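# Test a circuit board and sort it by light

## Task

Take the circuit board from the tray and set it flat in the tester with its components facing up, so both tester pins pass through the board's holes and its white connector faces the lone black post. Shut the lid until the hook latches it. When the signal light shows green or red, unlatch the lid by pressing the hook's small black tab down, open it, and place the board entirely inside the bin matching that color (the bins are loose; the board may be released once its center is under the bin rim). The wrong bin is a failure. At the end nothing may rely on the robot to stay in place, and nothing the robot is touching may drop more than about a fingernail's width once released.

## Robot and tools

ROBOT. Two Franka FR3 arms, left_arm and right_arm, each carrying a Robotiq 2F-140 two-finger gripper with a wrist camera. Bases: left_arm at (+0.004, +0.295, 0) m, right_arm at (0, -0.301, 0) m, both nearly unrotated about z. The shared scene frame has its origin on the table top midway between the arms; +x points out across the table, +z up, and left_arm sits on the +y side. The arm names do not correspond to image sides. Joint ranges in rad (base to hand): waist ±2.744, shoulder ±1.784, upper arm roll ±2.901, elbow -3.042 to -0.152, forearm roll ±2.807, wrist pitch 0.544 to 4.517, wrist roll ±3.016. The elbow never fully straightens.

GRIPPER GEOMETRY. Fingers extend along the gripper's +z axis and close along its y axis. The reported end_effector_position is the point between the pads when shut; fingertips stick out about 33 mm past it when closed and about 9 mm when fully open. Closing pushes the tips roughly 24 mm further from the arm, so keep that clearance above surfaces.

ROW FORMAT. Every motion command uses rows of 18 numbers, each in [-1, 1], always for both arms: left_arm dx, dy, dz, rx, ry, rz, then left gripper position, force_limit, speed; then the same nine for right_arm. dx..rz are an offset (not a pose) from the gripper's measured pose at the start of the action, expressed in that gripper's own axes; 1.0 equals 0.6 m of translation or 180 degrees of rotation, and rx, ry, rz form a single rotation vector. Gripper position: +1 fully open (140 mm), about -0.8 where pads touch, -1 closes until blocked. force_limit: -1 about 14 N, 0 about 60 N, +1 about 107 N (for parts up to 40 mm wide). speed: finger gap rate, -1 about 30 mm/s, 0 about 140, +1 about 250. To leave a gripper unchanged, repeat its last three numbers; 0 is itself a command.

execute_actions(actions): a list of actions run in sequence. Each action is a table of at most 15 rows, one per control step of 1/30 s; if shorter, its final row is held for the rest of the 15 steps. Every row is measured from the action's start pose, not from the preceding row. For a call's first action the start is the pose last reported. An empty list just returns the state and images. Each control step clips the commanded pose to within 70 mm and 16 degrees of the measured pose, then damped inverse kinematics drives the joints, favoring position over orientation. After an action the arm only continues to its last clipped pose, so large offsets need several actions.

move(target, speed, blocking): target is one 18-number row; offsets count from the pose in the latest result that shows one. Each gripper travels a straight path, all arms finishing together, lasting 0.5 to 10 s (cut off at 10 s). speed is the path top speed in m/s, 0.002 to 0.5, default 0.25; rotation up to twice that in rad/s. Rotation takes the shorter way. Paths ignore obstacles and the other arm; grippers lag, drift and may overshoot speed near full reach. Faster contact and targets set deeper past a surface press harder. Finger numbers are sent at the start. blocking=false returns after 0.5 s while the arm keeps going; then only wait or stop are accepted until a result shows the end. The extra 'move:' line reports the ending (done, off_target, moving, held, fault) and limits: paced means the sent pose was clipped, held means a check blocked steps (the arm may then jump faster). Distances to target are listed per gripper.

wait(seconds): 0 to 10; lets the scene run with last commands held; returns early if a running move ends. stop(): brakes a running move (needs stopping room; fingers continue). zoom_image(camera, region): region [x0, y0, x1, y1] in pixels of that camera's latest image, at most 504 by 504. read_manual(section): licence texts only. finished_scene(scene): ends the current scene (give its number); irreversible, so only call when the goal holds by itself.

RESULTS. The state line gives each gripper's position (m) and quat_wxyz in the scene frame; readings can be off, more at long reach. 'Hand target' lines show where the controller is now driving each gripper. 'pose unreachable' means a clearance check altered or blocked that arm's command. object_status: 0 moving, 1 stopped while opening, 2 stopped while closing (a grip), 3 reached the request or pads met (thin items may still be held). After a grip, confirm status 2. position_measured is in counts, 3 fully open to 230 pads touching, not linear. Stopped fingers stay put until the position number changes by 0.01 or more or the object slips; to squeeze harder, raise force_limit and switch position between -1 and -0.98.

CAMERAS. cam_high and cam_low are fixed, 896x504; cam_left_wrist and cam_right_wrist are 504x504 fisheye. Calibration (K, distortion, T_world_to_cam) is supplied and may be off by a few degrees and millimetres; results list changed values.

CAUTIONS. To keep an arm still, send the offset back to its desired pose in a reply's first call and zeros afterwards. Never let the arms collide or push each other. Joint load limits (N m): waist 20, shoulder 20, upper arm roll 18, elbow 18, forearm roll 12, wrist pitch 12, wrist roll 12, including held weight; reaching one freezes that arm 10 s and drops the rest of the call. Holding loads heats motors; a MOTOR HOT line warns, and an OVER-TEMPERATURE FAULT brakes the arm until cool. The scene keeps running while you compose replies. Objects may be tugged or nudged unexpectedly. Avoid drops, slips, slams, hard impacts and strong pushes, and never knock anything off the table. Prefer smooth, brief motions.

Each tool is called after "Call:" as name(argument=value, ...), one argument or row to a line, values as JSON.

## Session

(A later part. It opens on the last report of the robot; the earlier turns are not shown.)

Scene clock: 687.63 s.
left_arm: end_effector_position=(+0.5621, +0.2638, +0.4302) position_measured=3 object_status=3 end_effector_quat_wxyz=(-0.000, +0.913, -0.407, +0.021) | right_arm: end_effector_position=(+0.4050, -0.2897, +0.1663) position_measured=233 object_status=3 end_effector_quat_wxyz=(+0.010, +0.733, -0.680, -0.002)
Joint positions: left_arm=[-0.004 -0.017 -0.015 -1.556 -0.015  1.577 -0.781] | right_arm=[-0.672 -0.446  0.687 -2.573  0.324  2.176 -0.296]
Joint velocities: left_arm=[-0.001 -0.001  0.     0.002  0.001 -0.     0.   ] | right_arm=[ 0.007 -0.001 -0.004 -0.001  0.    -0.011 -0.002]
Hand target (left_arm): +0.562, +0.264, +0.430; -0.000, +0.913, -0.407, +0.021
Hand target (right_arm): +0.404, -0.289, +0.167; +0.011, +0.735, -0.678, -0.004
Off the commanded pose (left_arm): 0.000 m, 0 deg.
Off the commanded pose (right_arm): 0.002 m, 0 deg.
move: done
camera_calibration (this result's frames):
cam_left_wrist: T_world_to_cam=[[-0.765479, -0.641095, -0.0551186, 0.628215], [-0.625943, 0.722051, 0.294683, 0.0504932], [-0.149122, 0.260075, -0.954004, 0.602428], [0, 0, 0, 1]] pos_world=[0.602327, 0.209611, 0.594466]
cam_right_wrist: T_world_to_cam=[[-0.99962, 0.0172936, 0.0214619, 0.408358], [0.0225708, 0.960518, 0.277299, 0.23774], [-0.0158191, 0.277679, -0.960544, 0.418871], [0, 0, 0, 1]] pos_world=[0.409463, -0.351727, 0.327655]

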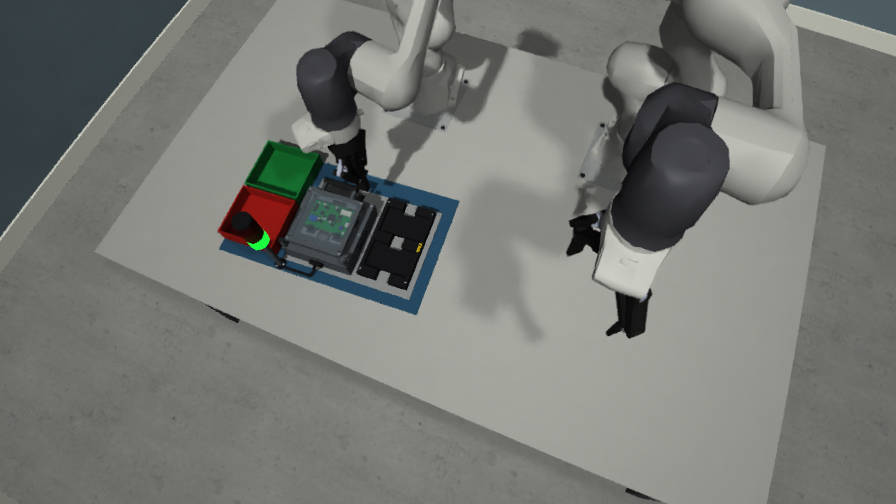

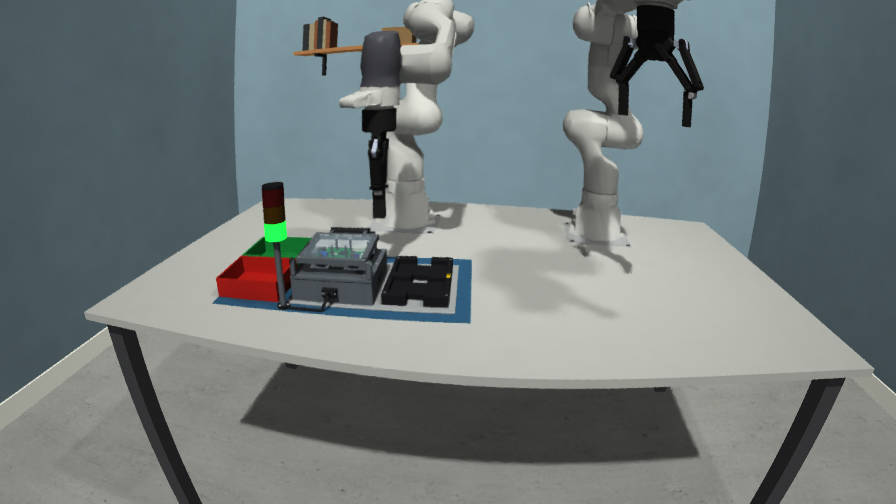

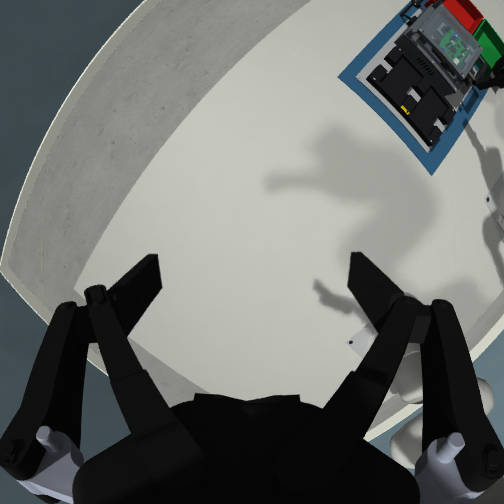

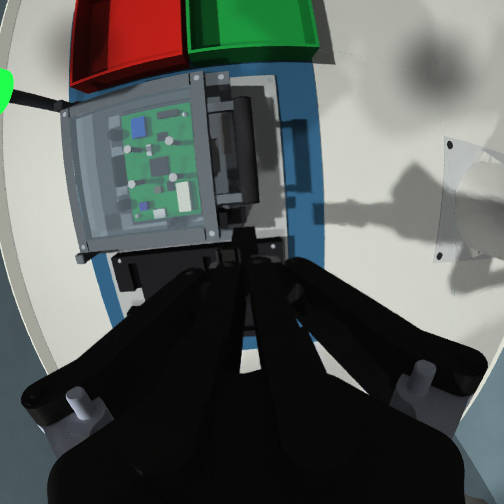

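Call:
move(
  target=[0,0,0,0,0,0,1,0,0, 0.107,0.015,0.01,0,0,0,-0.35,0,0],
  speed=0.08,
)

Call:
move(
  target=[0,0,0,0,0,0,1,0,0, 0,-0.004,0.085,0,0,0,-0.35,0,0],
  speed=0.04,
)

Call:
zoom_image(
  camera="cam_right_wrist",
  region=[160,140,340,320],
)

Call:
zoom_image(
  camera="cam_low",
  region=[280,200,420,300],
)

Scene clock: 711.03 s.
left_arm: end_effector_position=(+0.5621, +0.2638, +0.4302) position_measured=3 object_status=3 end_effector_quat_wxyz=(-0.000, +0.913, -0.407, +0.021) | right_arm: end_effector_position=(+0.3987, -0.3525, +0.1607) position_measured=173 object_status=3 end_effector_quat_wxyz=(+0.011, +0.729, -0.684, -0.004)
Joint positions: left_arm=[-0.004 -0.017 -0.015 -1.556 -0.015  1.577 -0.781] | right_arm=[-0.721 -0.415  0.587 -2.592  0.264  2.204 -0.391]
Joint velocities: left_arm=[-0.     0.001 -0.001  0.     0.    -0.    -0.001] | right_arm=[ 0.001 -0.    -0.001 -0.001 -0.003  0.004 -0.029]
Hand target (left_arm): +0.562, +0.264, +0.430; -0.000, +0.913, -0.407, +0.021
Hand target (right_arm): +0.399, -0.353, +0.160; +0.011, +0.734, -0.679, -0.003
Off the commanded pose (left_arm): 0.000 m, 0 deg.
Off the commanded pose (right_arm): 0.003 m, 1 deg.
move: done
camera_calibration (this result's frames):
cam_left_wrist: T_world_to_cam=[[-0.765479, -0.641095, -0.0551185, 0.628215], [-0.625942, 0.722051, 0.294683, 0.0504932], [-0.149121, 0.260075, -0.954004, 0.602428], [0, 0, 0, 1]] pos_world=[0.602327, 0.20961, 0.594466]
cam_right_wrist: T_world_to_cam=[[-0.999229, 0.0302661, 0.0249983, 0.407077], [0.0360504, 0.959537, 0.279266, 0.293667], [-0.0155345, 0.279951, -0.959888, 0.431437], [0, 0, 0, 1]] pos_world=[0.402879, -0.414886, 0.321944]

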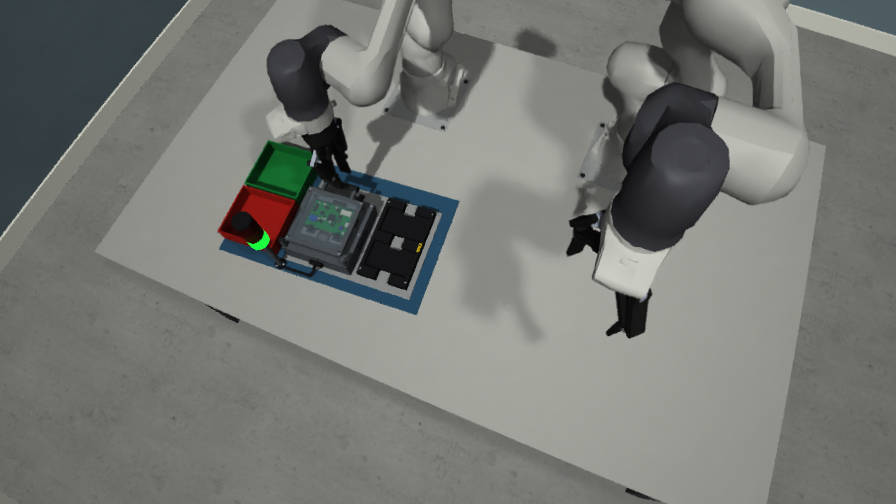

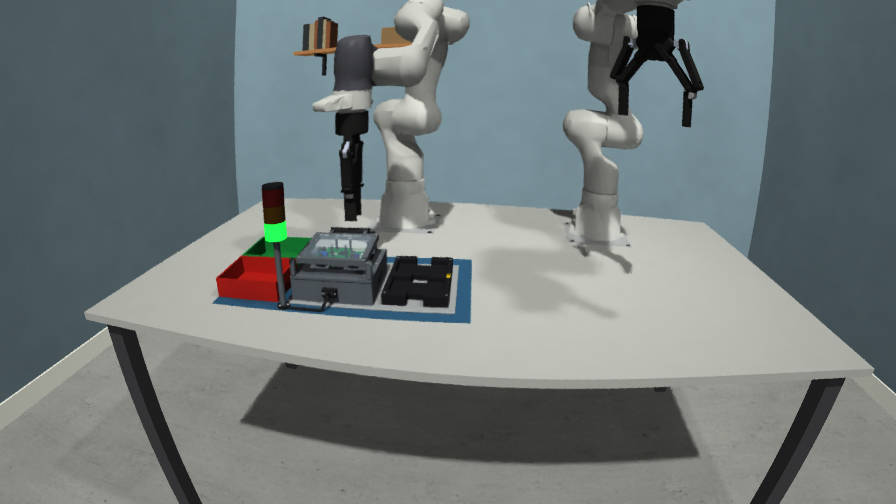

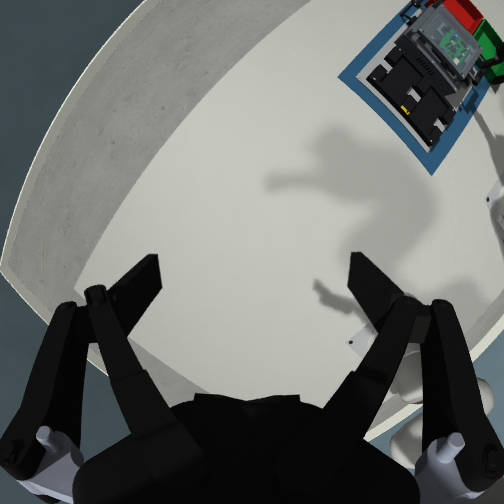

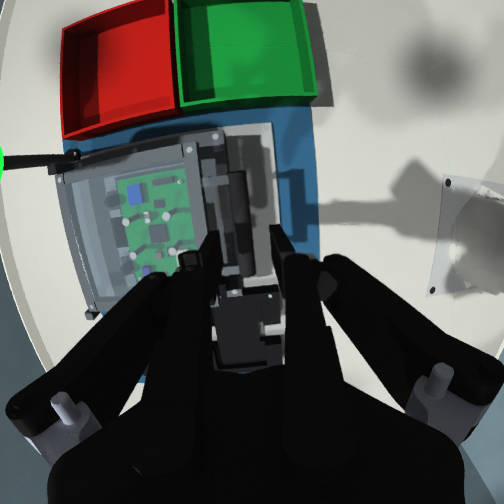

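Scene clock: 712.73 s.
left_arm: end_effector_position=(+0.5621, +0.2638, +0.4302) position_measured=3 object_status=3 end_effector_quat_wxyz=(-0.000, +0.913, -0.407, +0.021) | right_arm: end_effector_position=(+0.3991, -0.3516, +0.1103) position_measured=173 object_status=3 end_effector_quat_wxyz=(+0.011, +0.731, -0.682, -0.006)
Joint positions: left_arm=[-0.004 -0.017 -0.015 -1.556 -0.015  1.577 -0.781] | right_arm=[-0.756 -0.306  0.648 -2.646  0.245  2.362 -0.371]
Joint velocities: left_arm=[-0.001 -0.001 -0.     0.001  0.    -0.001  0.   ] | right_arm=[-0.005  0.     0.004 -0.001  0.001  0.012  0.008]
Hand target (left_arm): +0.562, +0.264, +0.430; -0.000, +0.913, -0.407, +0.021
Hand target (right_arm): +0.400, -0.352, +0.110; +0.011, +0.730, -0.684, -0.004
Off the commanded pose (left_arm): 0.000 m, 0 deg.
Off the commanded pose (right_arm): 0.002 m, 0 deg.
move: done
camera_calibration (this result's frames):
cam_left_wrist: T_world_to_cam=[[-0.76548, -0.641095, -0.0551188, 0.628215], [-0.625942, 0.722051, 0.294683, 0.0504933], [-0.149121, 0.260075, -0.954004, 0.602428], [0, 0, 0, 1]] pos_world=[0.602327, 0.20961, 0.594466]
cam_right_wrist: T_world_to_cam=[[-0.999312, 0.0238985, 0.0283545, 0.406181], [0.0309055, 0.959307, 0.280669, 0.308722], [-0.0204931, 0.281353, -0.959386, 0.385224], [0, 0, 0, 1]] pos_world=[0.404255, -0.41425, 0.271413]

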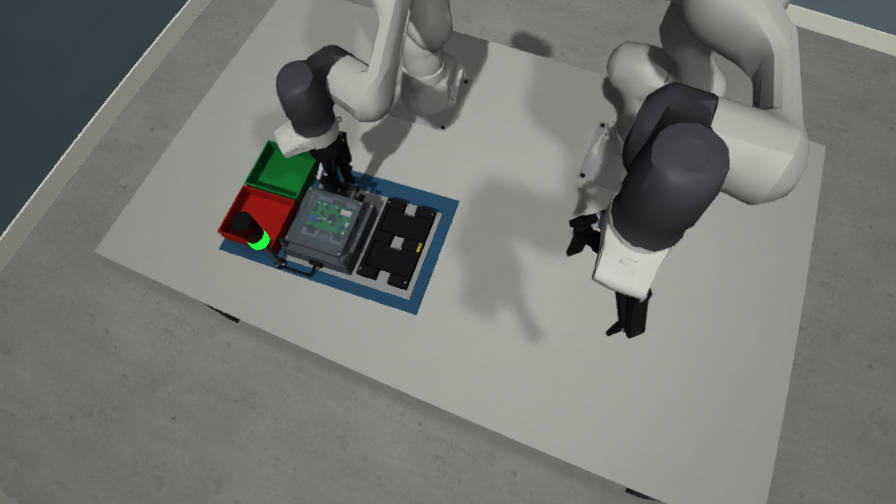

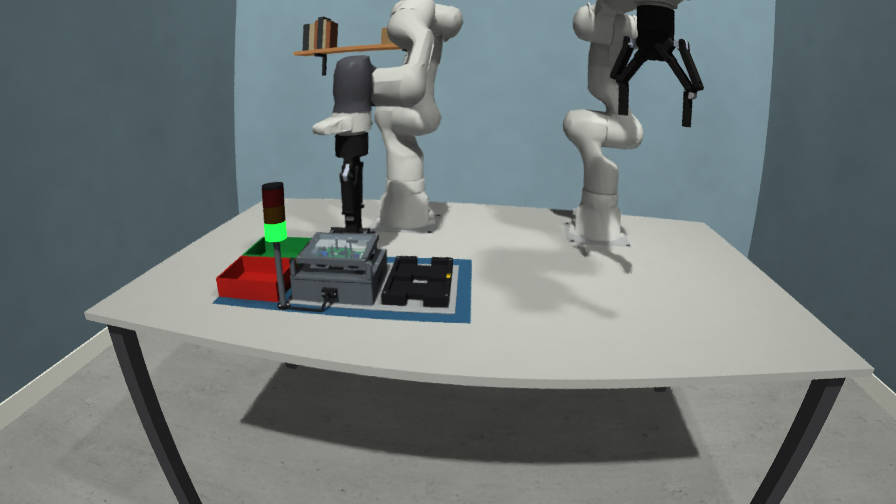

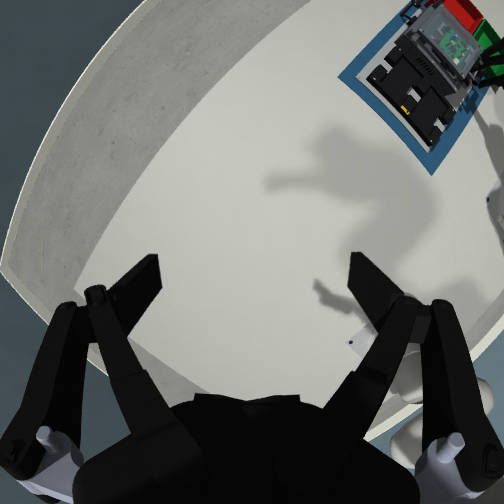

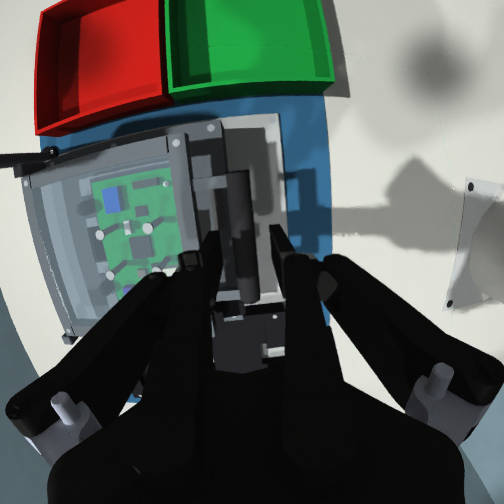

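Region (160, 140, 340, 320) of cam_right_wrist's 504x504 image, scaled by 2.800, with more detail than that image has.

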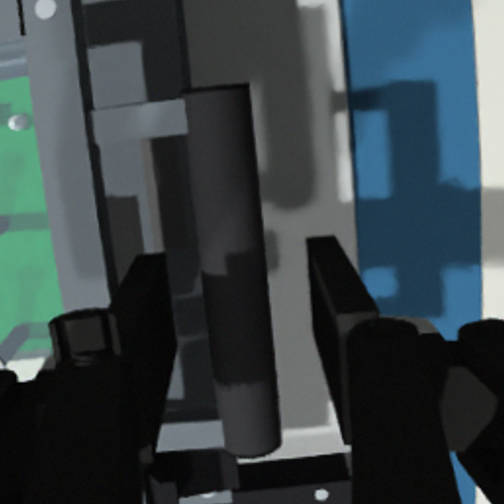

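Region (280, 200, 420, 300) of cam_low's 896x504 image, scaled by 3.600, with more detail than that image has; it fills the top 360 rows of this view, and the rest is white.

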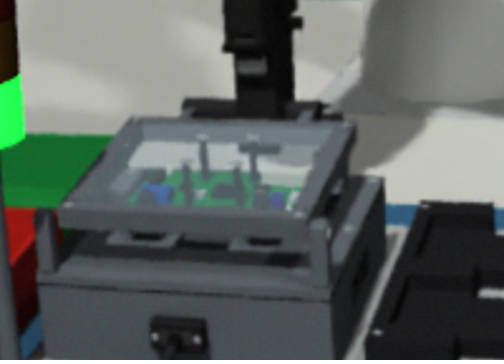

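Call:
execute_actions(
  actions=[],
)

Scene clock: 730.77 s.
left_arm: end_effector_position=(+0.5621, +0.2638, +0.4302) position_measured=3 object_status=3 end_effector_quat_wxyz=(-0.000, +0.913, -0.407, +0.021) | right_arm: end_effector_position=(+0.3997, -0.3518, +0.1104) position_measured=173 object_status=3 end_effector_quat_wxyz=(+0.011, +0.731, -0.683, -0.005)
Joint positions: left_arm=[-0.004 -0.017 -0.015 -1.556 -0.015  1.577 -0.781] | right_arm=[-0.756 -0.306  0.649 -2.646  0.245  2.364 -0.369]
Joint velocities: left_arm=[-0.001 -0.001 -0.    -0.     0.001  0.     0.   ] | right_arm=[ 0.    -0.    -0.     0.001  0.001  0.    -0.001]
Hand target (left_arm): +0.562, +0.264, +0.430; -0.000, +0.913, -0.407, +0.021
Hand target (right_arm): +0.400, -0.352, +0.110; +0.011, +0.730, -0.684, -0.004
Off the commanded pose (left_arm): 0.000 m, 0 deg.
Off the commanded pose (right_arm): 0.001 m, 0 deg.
camera_calibration (this result's frames):
cam_left_wrist: T_world_to_cam=[[-0.765479, -0.641095, -0.0551188, 0.628215], [-0.625943, 0.722051, 0.294683, 0.0504933], [-0.149121, 0.260075, -0.954004, 0.602428], [0, 0, 0, 1]] pos_world=[0.602327, 0.20961, 0.594466]
cam_right_wrist: T_world_to_cam=[[-0.999317, 0.0256273, 0.0266067, 0.407545], [0.0320609, 0.959455, 0.280033, 0.308538], [-0.0183514, 0.280695, -0.959621, 0.384303], [0, 0, 0, 1]] pos_world=[0.404428, -0.414344, 0.271541]

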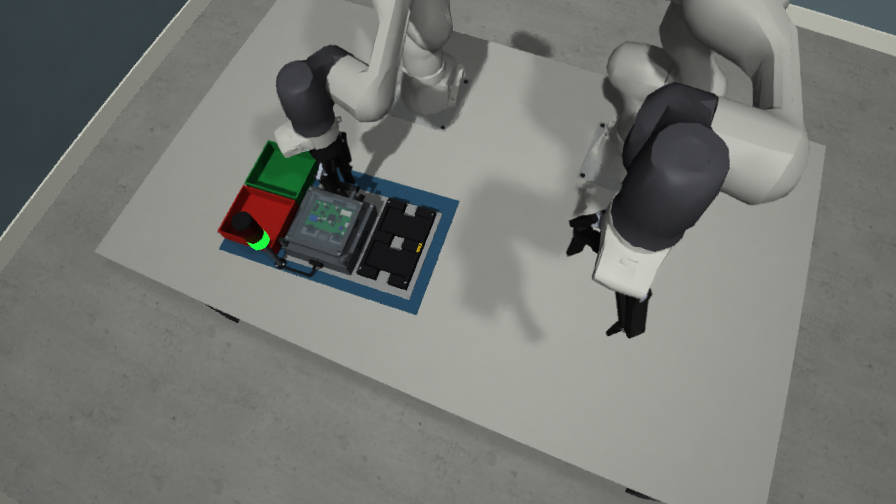

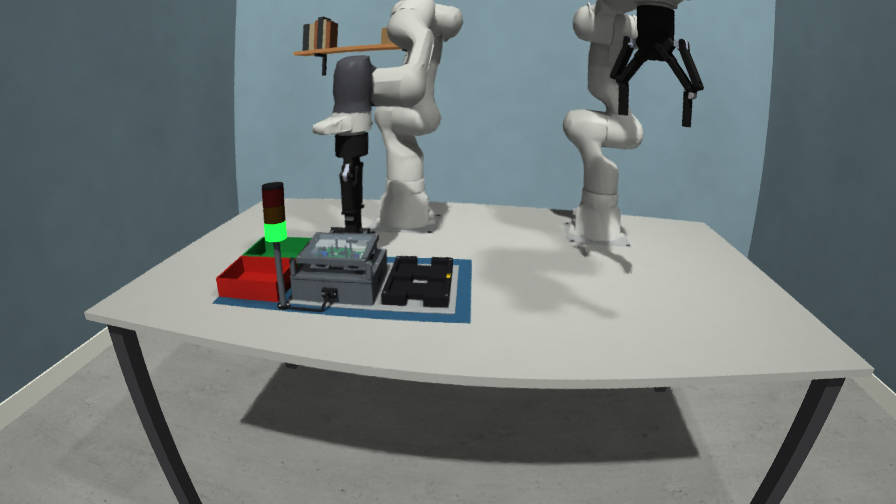

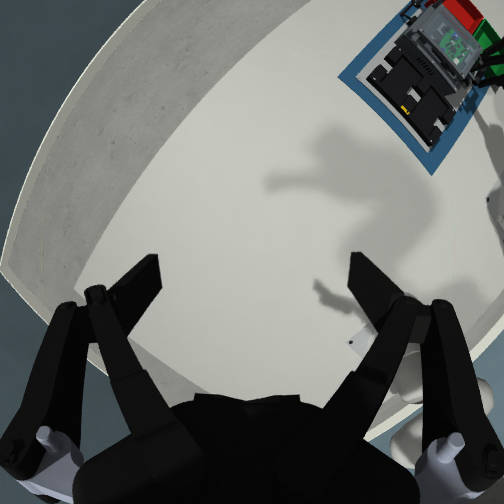

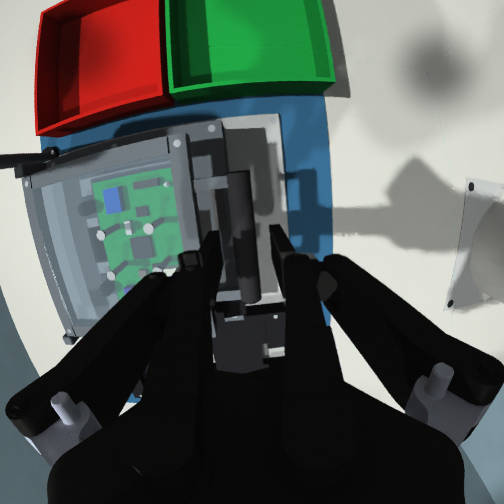

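Close on the bar.

Call:
execute_actions(
  actions=[
    [[0,0,0,0,0,0,1,0,0, 0,0,-0.008,0,0,0,-0.35,0,0]],
    [[0,0,0,0,0,0,1,0,0, 0,0,0,0,0,0,-1,-0.6,-0.6]],
    [[0,0,0,0,0,0,1,0,0, 0,0,0,0,0,0,-1,-0.6,-0.6]],
  ],
)

Scene clock: 734.57 s.
left_arm: end_effector_position=(+0.5621, +0.2638, +0.4302) position_measured=3 object_status=3 end_effector_quat_wxyz=(-0.000, +0.913, -0.407, +0.021) | right_arm: end_effector_position=(+0.3998, -0.3523, +0.1144) position_measured=209 object_status=2 end_effector_quat_wxyz=(+0.011, +0.730, -0.684, -0.004)
Joint positions: left_arm=[-0.004 -0.017 -0.015 -1.556 -0.015  1.577 -0.781] | right_arm=[-0.754 -0.316  0.645 -2.643  0.247  2.352 -0.369]
Joint velocities: left_arm=[-0.001 -0.001  0.001 -0.001 -0.001 -0.001 -0.   ] | right_arm=[0.001 0.001 0.001 0.    0.    0.    0.001]
Hand target (left_arm): +0.562, +0.264, +0.430; -0.000, +0.913, -0.407, +0.021
Hand target (right_arm): +0.400, -0.352, +0.114; +0.011, +0.730, -0.684, -0.004
Off the commanded pose (left_arm): 0.000 m, 0 deg.
Off the commanded pose (right_arm): 0.000 m, 0 deg.
camera_calibration (this result's frames):
cam_left_wrist: T_world_to_cam=[[-0.765479, -0.641095, -0.0551187, 0.628215], [-0.625943, 0.722051, 0.294683, 0.0504933], [-0.149121, 0.260075, -0.954004, 0.602428], [0, 0, 0, 1]] pos_world=[0.602327, 0.209611, 0.594466]
cam_right_wrist: T_world_to_cam=[[-0.999271, 0.0279284, 0.0260175, 0.408444], [0.0340737, 0.959889, 0.278301, 0.307481], [-0.0172015, 0.278984, -0.960142, 0.387252], [0, 0, 0, 1]] pos_world=[0.404331, -0.414592, 0.275618]

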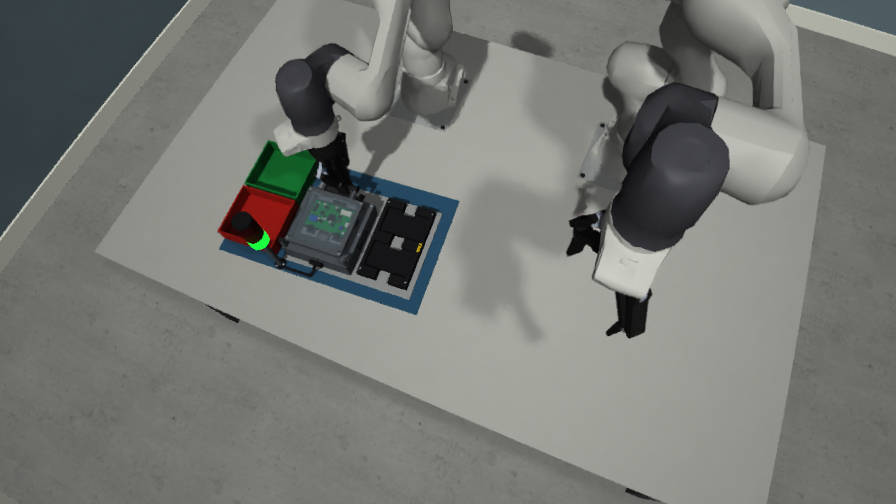

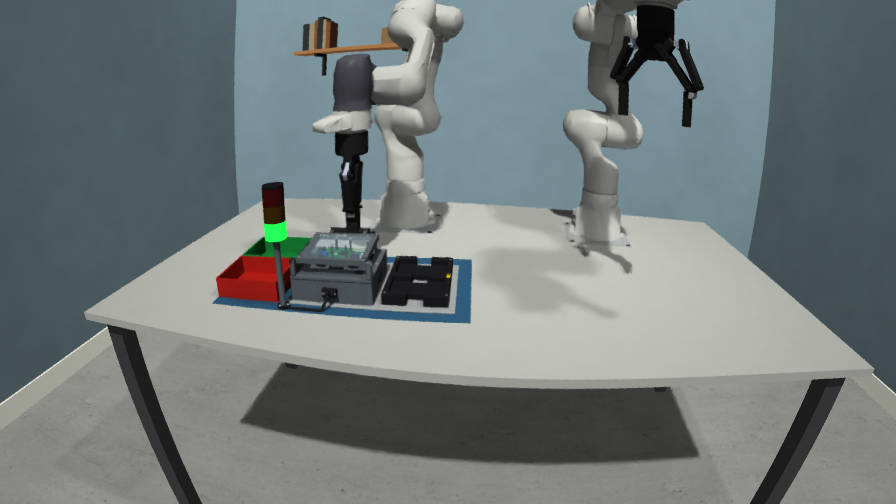

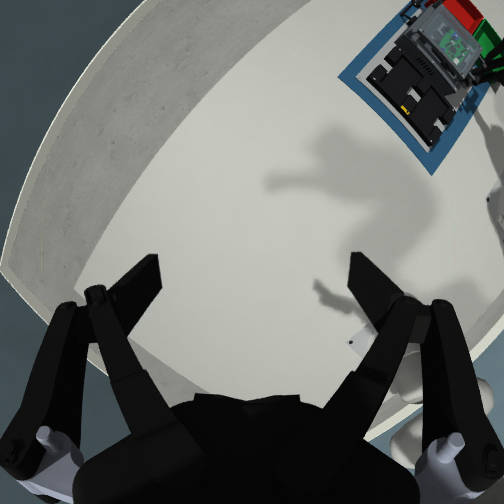

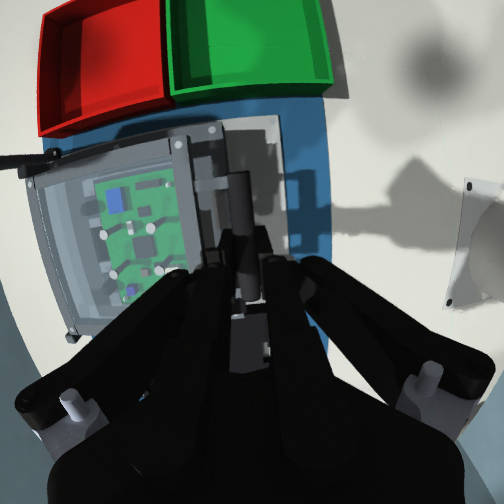

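Call:
execute_actions(
  actions=[
    [[0,0,0,0,0,0,1,0,0, 0,0,0,0,0,0,-0.4,0,0]],
    [[0,0,0,0,0,0,1,0,0, 0,0,0.014,0,0,0,-0.4,0,0]],
    [[0,0,0,0,0,0,1,0,0, 0,0,0,0,0,0,-1,-0.6,-0.6]],
    [[0,0,0,0,0,0,1,0,0, 0,0,0,0,0,0,-1,-0.6,-0.6]],
  ],
)

Scene clock: 745.23 s.
left_arm: end_effector_position=(+0.5621, +0.2638, +0.4302) position_measured=3 object_status=3 end_effector_quat_wxyz=(-0.000, +0.913, -0.407, +0.021) | right_arm: end_effector_position=(+0.3996, -0.3518, +0.1069) position_measured=208 object_status=2 end_effector_quat_wxyz=(+0.011, +0.731, -0.682, -0.005)
Joint positions: left_arm=[-0.004 -0.017 -0.015 -1.556 -0.015  1.577 -0.781] | right_arm=[-0.759 -0.297  0.653 -2.65   0.242  2.375 -0.368]
Joint velocities: left_arm=[-0.001 -0.002 -0.     0.001 -0.    -0.     0.   ] | right_arm=[-0.001 -0.     0.    -0.001 -0.001 -0.001  0.   ]
Hand target (left_arm): +0.562, +0.264, +0.430; -0.000, +0.913, -0.407, +0.021
Hand target (right_arm): +0.400, -0.352, +0.107; +0.011, +0.731, -0.682, -0.005
Off the commanded pose (left_arm): 0.000 m, 0 deg.
Off the commanded pose (right_arm): 0.000 m, 0 deg.
camera_calibration (this result's frames):
cam_left_wrist: T_world_to_cam=[[-0.765479, -0.641095, -0.0551187, 0.628215], [-0.625943, 0.722051, 0.294683, 0.0504934], [-0.149121, 0.260075, -0.954004, 0.602429], [0, 0, 0, 1]] pos_world=[0.602327, 0.20961, 0.594466]
cam_right_wrist: T_world_to_cam=[[-0.999341, 0.0243782, 0.0268873, 0.407085], [0.0309409, 0.959483, 0.280063, 0.309928], [-0.0189705, 0.28071, -0.959605, 0.381178], [0, 0, 0, 1]] pos_world=[0.404458, -0.414295, 0.268036]

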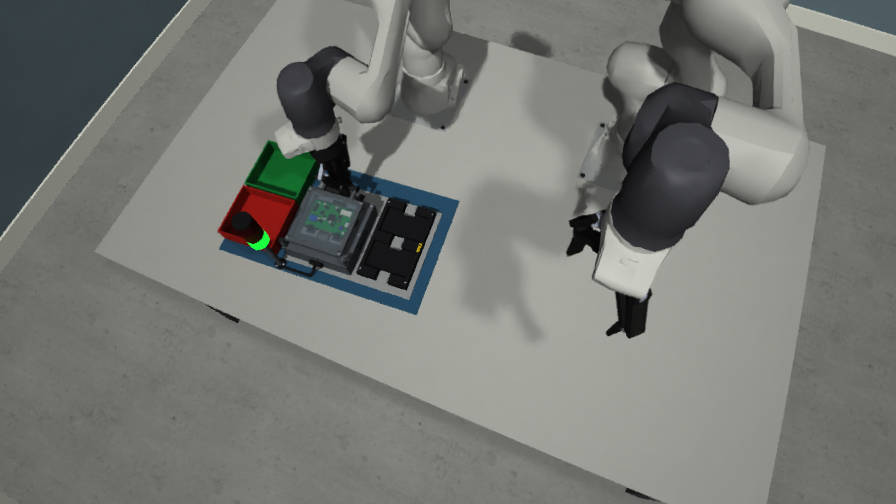

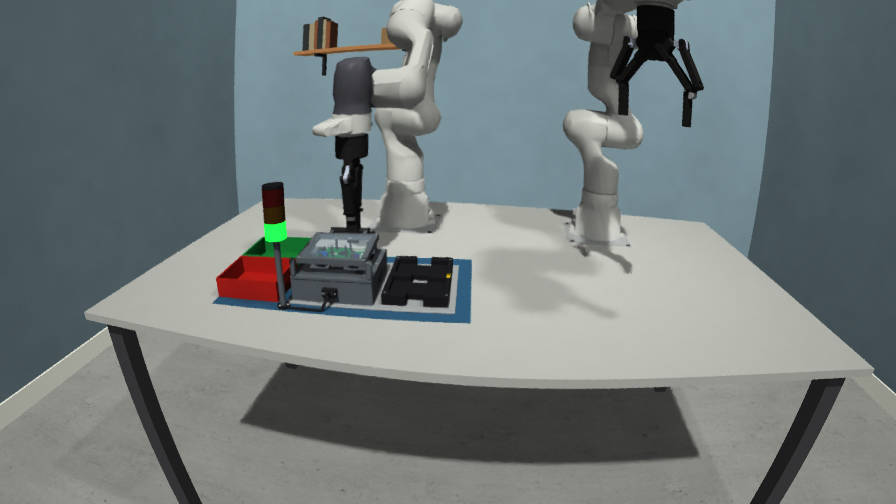

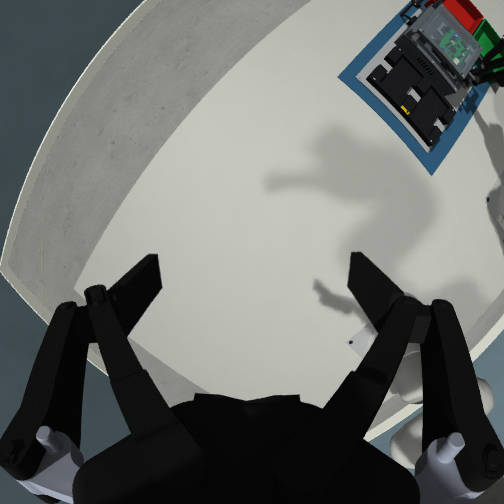

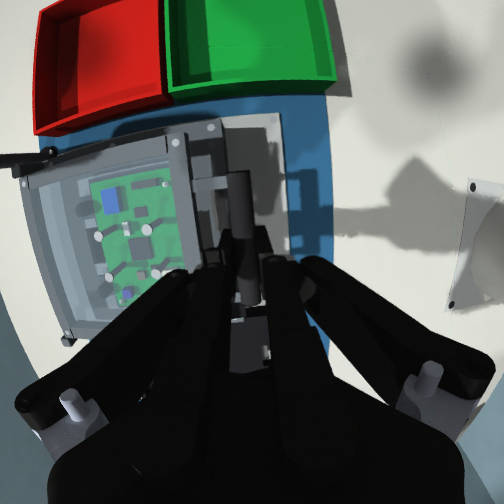

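Call:
move(
  target=[0,0,0,0,0,0,1,0,0, 0,-0.004,-0.04,0,0,0,-1,-0.6,-0.6],
  speed=0.03,
)

Scene clock: 750.40 s.
left_arm: end_effector_position=(+0.5621, +0.2638, +0.4302) position_measured=3 object_status=3 end_effector_quat_wxyz=(-0.000, +0.913, -0.407, +0.021) | right_arm: end_effector_position=(+0.4015, -0.3517, +0.1270) position_measured=208 object_status=2 end_effector_quat_wxyz=(+0.012, +0.730, -0.683, -0.006)
Joint positions: left_arm=[-0.004 -0.017 -0.015 -1.556 -0.015  1.577 -0.781] | right_arm=[-0.748 -0.336  0.634 -2.621  0.25   2.307 -0.375]
Joint velocities: left_arm=[ 0.001 -0.001 -0.     0.001  0.     0.    -0.   ] | right_arm=[ 0.001 -0.    -0.004  0.004  0.001 -0.006 -0.002]
Hand target (left_arm): +0.562, +0.264, +0.430; -0.000, +0.913, -0.407, +0.021
Hand target (right_arm): +0.403, -0.352, +0.131; +0.011, +0.731, -0.683, -0.005
Off the commanded pose (left_arm): 0.000 m, 0 deg.
Off the commanded pose (right_arm): 0.004 m, 0 deg.
move: off_target (right_arm)
camera_calibration (this result's frames):
cam_left_wrist: T_world_to_cam=[[-0.765479, -0.641095, -0.0551186, 0.628215], [-0.625942, 0.722051, 0.294683, 0.0504932], [-0.149121, 0.260075, -0.954004, 0.602428], [0, 0, 0, 1]] pos_world=[0.602327, 0.20961, 0.594466]
cam_right_wrist: T_world_to_cam=[[-0.999207, 0.0268534, 0.0293877, 0.408923], [0.0340273, 0.959278, 0.280406, 0.302787], [-0.0206612, 0.281184, -0.959432, 0.401334], [0, 0, 0, 1]] pos_world=[0.406588, -0.414287, 0.288132]

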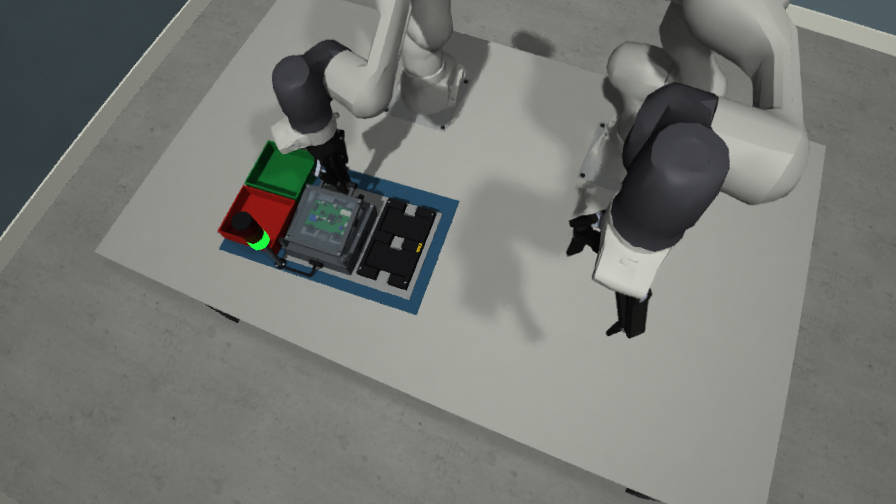

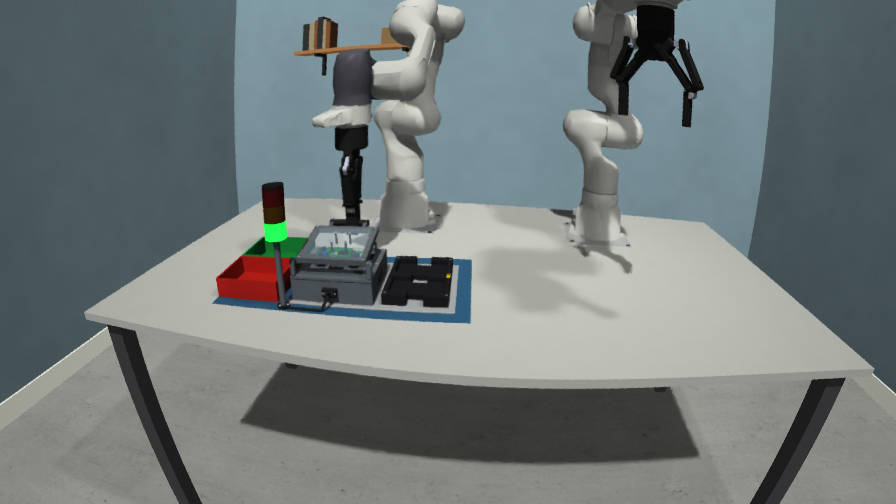

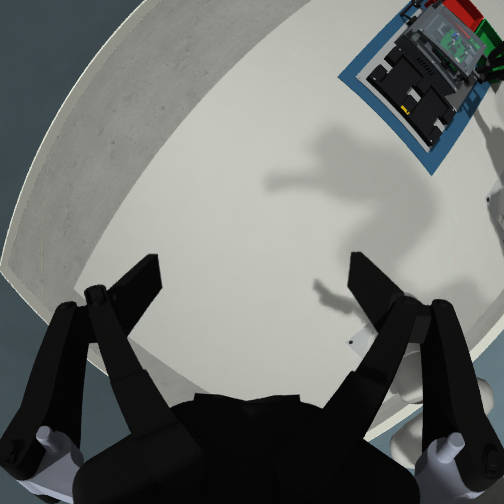

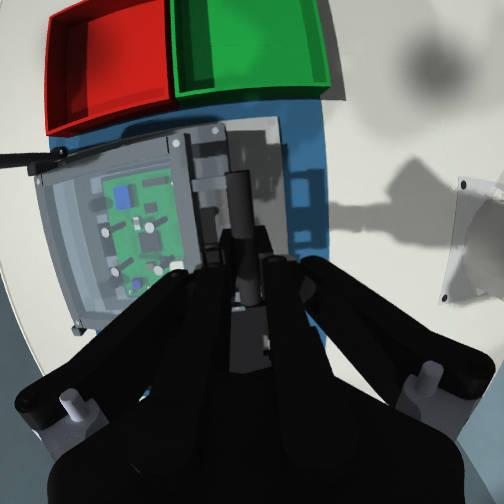

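Call:
move(
  target=[0,0,0,0,0,0,1,0,0, 0,-0.025,-0.084,0,0,0,-1,-0.6,-0.6],
  speed=0.05,
)

Call:
move(
  target=[0,0,0,0,0,0,1,0,0, 0,-0.056,-0.088,0,0,0,-1,-0.6,-0.6],
  speed=0.05,
)

Scene clock: 761.50 s.
left_arm: end_effector_position=(+0.5621, +0.2638, +0.4302) position_measured=3 object_status=3 end_effector_quat_wxyz=(-0.000, +0.913, -0.407, +0.021) | right_arm: end_effector_position=(+0.4132, -0.3513, +0.1704) position_measured=208 object_status=2 end_effector_quat_wxyz=(+0.014, +0.730, -0.683, -0.012)
Joint positions: left_arm=[-0.004 -0.017 -0.015 -1.556 -0.015  1.577 -0.781] | right_arm=[-0.752 -0.369  0.613 -2.519  0.239  2.163 -0.373]
Joint velocities: left_arm=[-0.    -0.    -0.     0.001  0.001 -0.    -0.   ] | right_arm=[-0.002 -0.     0.001  0.009 -0.    -0.01   0.001]
Hand target (left_arm): +0.562, +0.264, +0.430; -0.000, +0.913, -0.407, +0.021
Hand target (right_arm): +0.418, -0.351, +0.177; +0.012, +0.730, -0.684, -0.006
Off the commanded pose (left_arm): 0.000 m, 0 deg.
Off the commanded pose (right_arm): 0.008 m, 1 deg.
move: off_target (right_arm)
camera_calibration (this result's frames):
cam_left_wrist: T_world_to_cam=[[-0.76548, -0.641095, -0.0551188, 0.628215], [-0.625942, 0.722051, 0.294683, 0.0504933], [-0.149121, 0.260075, -0.954004, 0.602428], [0, 0, 0, 1]] pos_world=[0.602327, 0.20961, 0.594466]
cam_right_wrist: T_world_to_cam=[[-0.998803, 0.025771, 0.0415662, 0.416736], [0.0365293, 0.958226, 0.283671, 0.287911], [-0.0325194, 0.284849, -0.958021, 0.449067], [0, 0, 0, 1]] pos_world=[0.420323, -0.41454, 0.331221]

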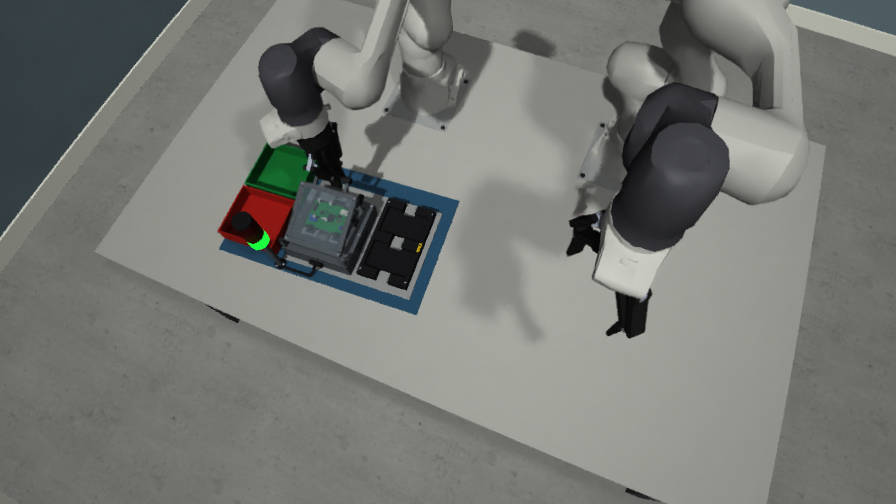

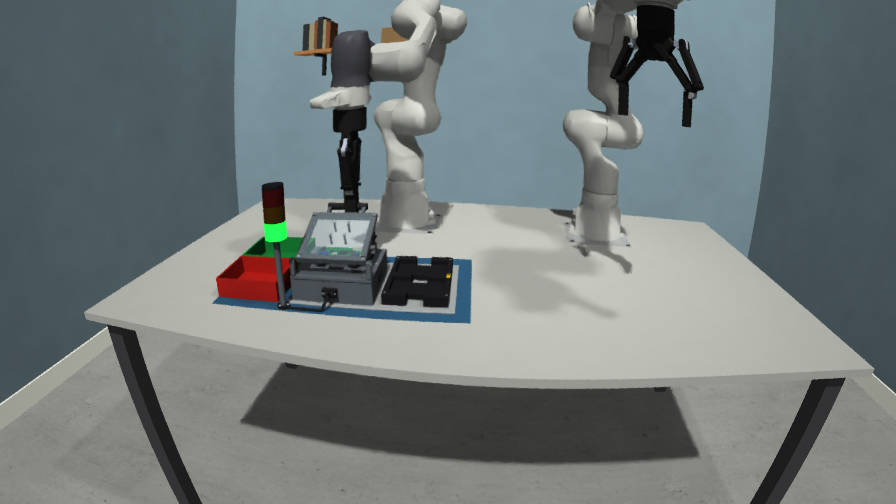

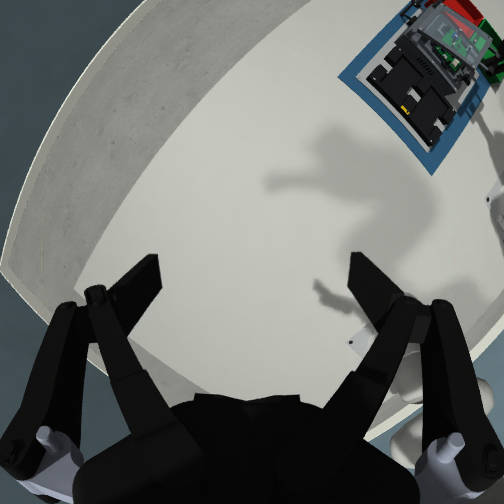

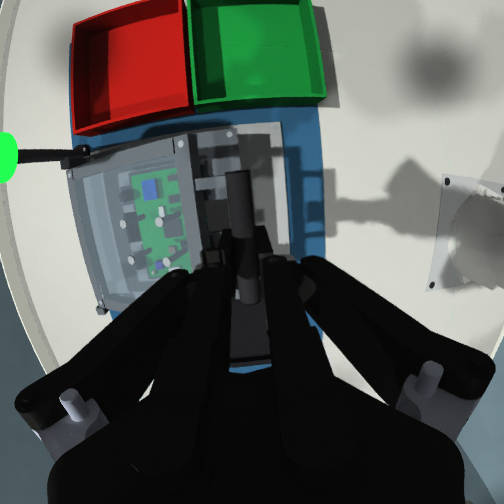

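Scene clock: 763.07 s.
left_arm: end_effector_position=(+0.5621, +0.2638, +0.4302) position_measured=3 object_status=3 end_effector_quat_wxyz=(-0.000, +0.913, -0.407, +0.021) | right_arm: end_effector_position=(+0.4378, -0.3506, +0.2143) position_measured=208 object_status=2 end_effector_quat_wxyz=(+0.023, +0.730, -0.683, -0.025)
Joint positions: left_arm=[-0.004 -0.017 -0.015 -1.556 -0.015  1.577 -0.781] | right_arm=[-0.776 -0.314  0.621 -2.347  0.188  2.015 -0.331]
Joint velocities: left_arm=[-0.001 -0.001  0.001 -0.001  0.    -0.     0.002] | right_arm=[ 0.     0.005  0.001  0.004 -0.005 -0.005  0.011]
Hand target (left_arm): +0.562, +0.264, +0.430; -0.000, +0.913, -0.407, +0.021
Hand target (right_arm): +0.448, -0.350, +0.222; +0.015, +0.730, -0.683, -0.012
Off the commanded pose (left_arm): 0.000 m, 0 deg.
Off the commanded pose (right_arm): 0.013 m, 2 deg.
move: off_target (right_arm)
camera_calibration (this result's frames):
cam_left_wrist: T_world_to_cam=[[-0.76548, -0.641095, -0.0551187, 0.628215], [-0.625942, 0.722051, 0.294683, 0.0504932], [-0.149121, 0.260075, -0.954004, 0.602428], [0, 0, 0, 1]] pos_world=[0.602327, 0.20961, 0.594466]
cam_right_wrist: T_world_to_cam=[[-0.997129, 0.0260141, 0.0711142, 0.432513], [0.0454671, 0.956684, 0.287555, 0.268652], [-0.0605533, 0.289963, -0.95512, 0.505157], [0, 0, 0, 1]] pos_world=[0.449645, -0.414743, 0.374476]

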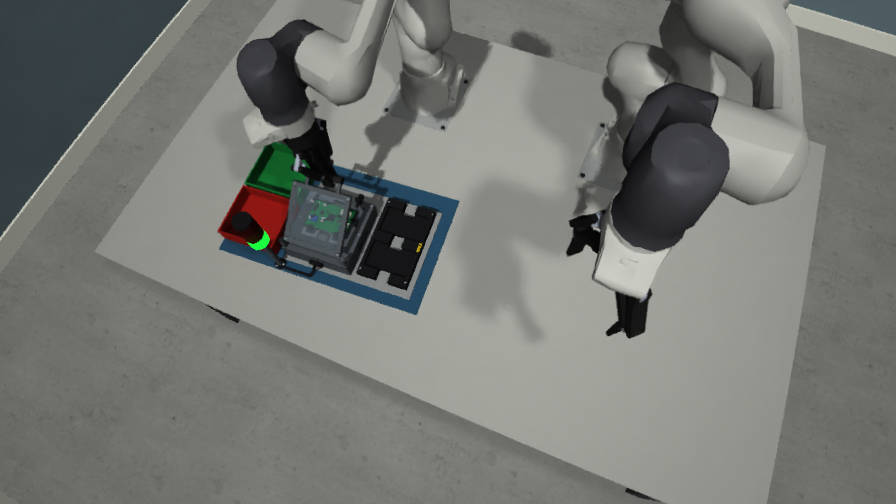

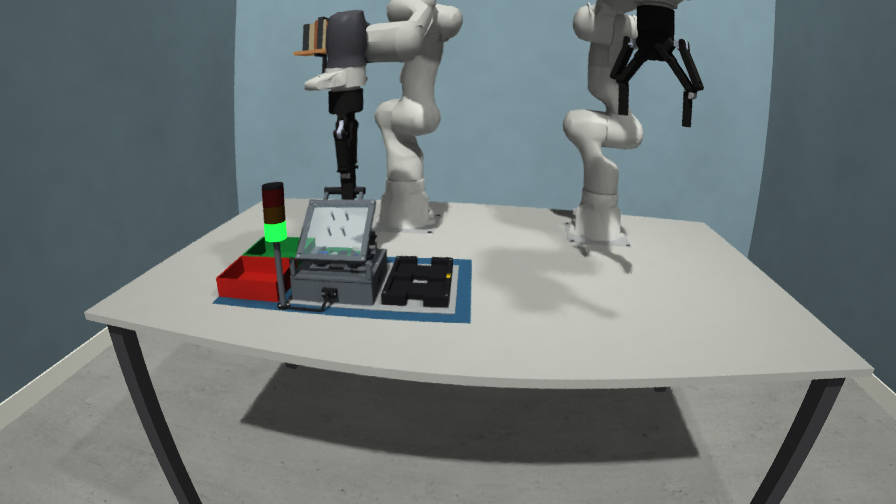

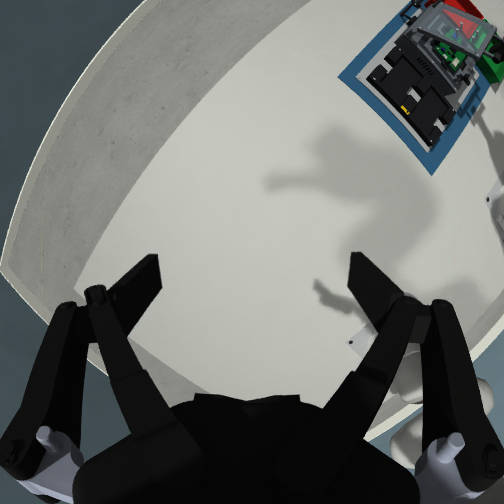

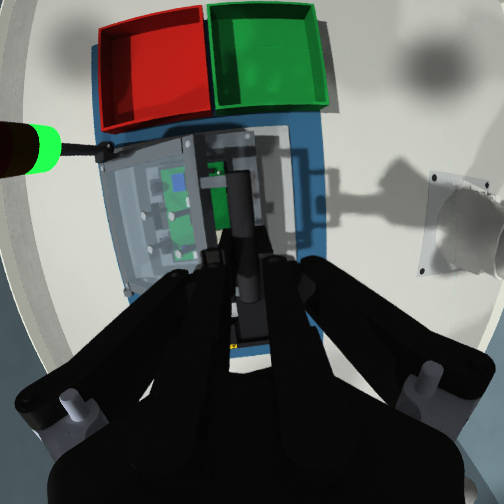

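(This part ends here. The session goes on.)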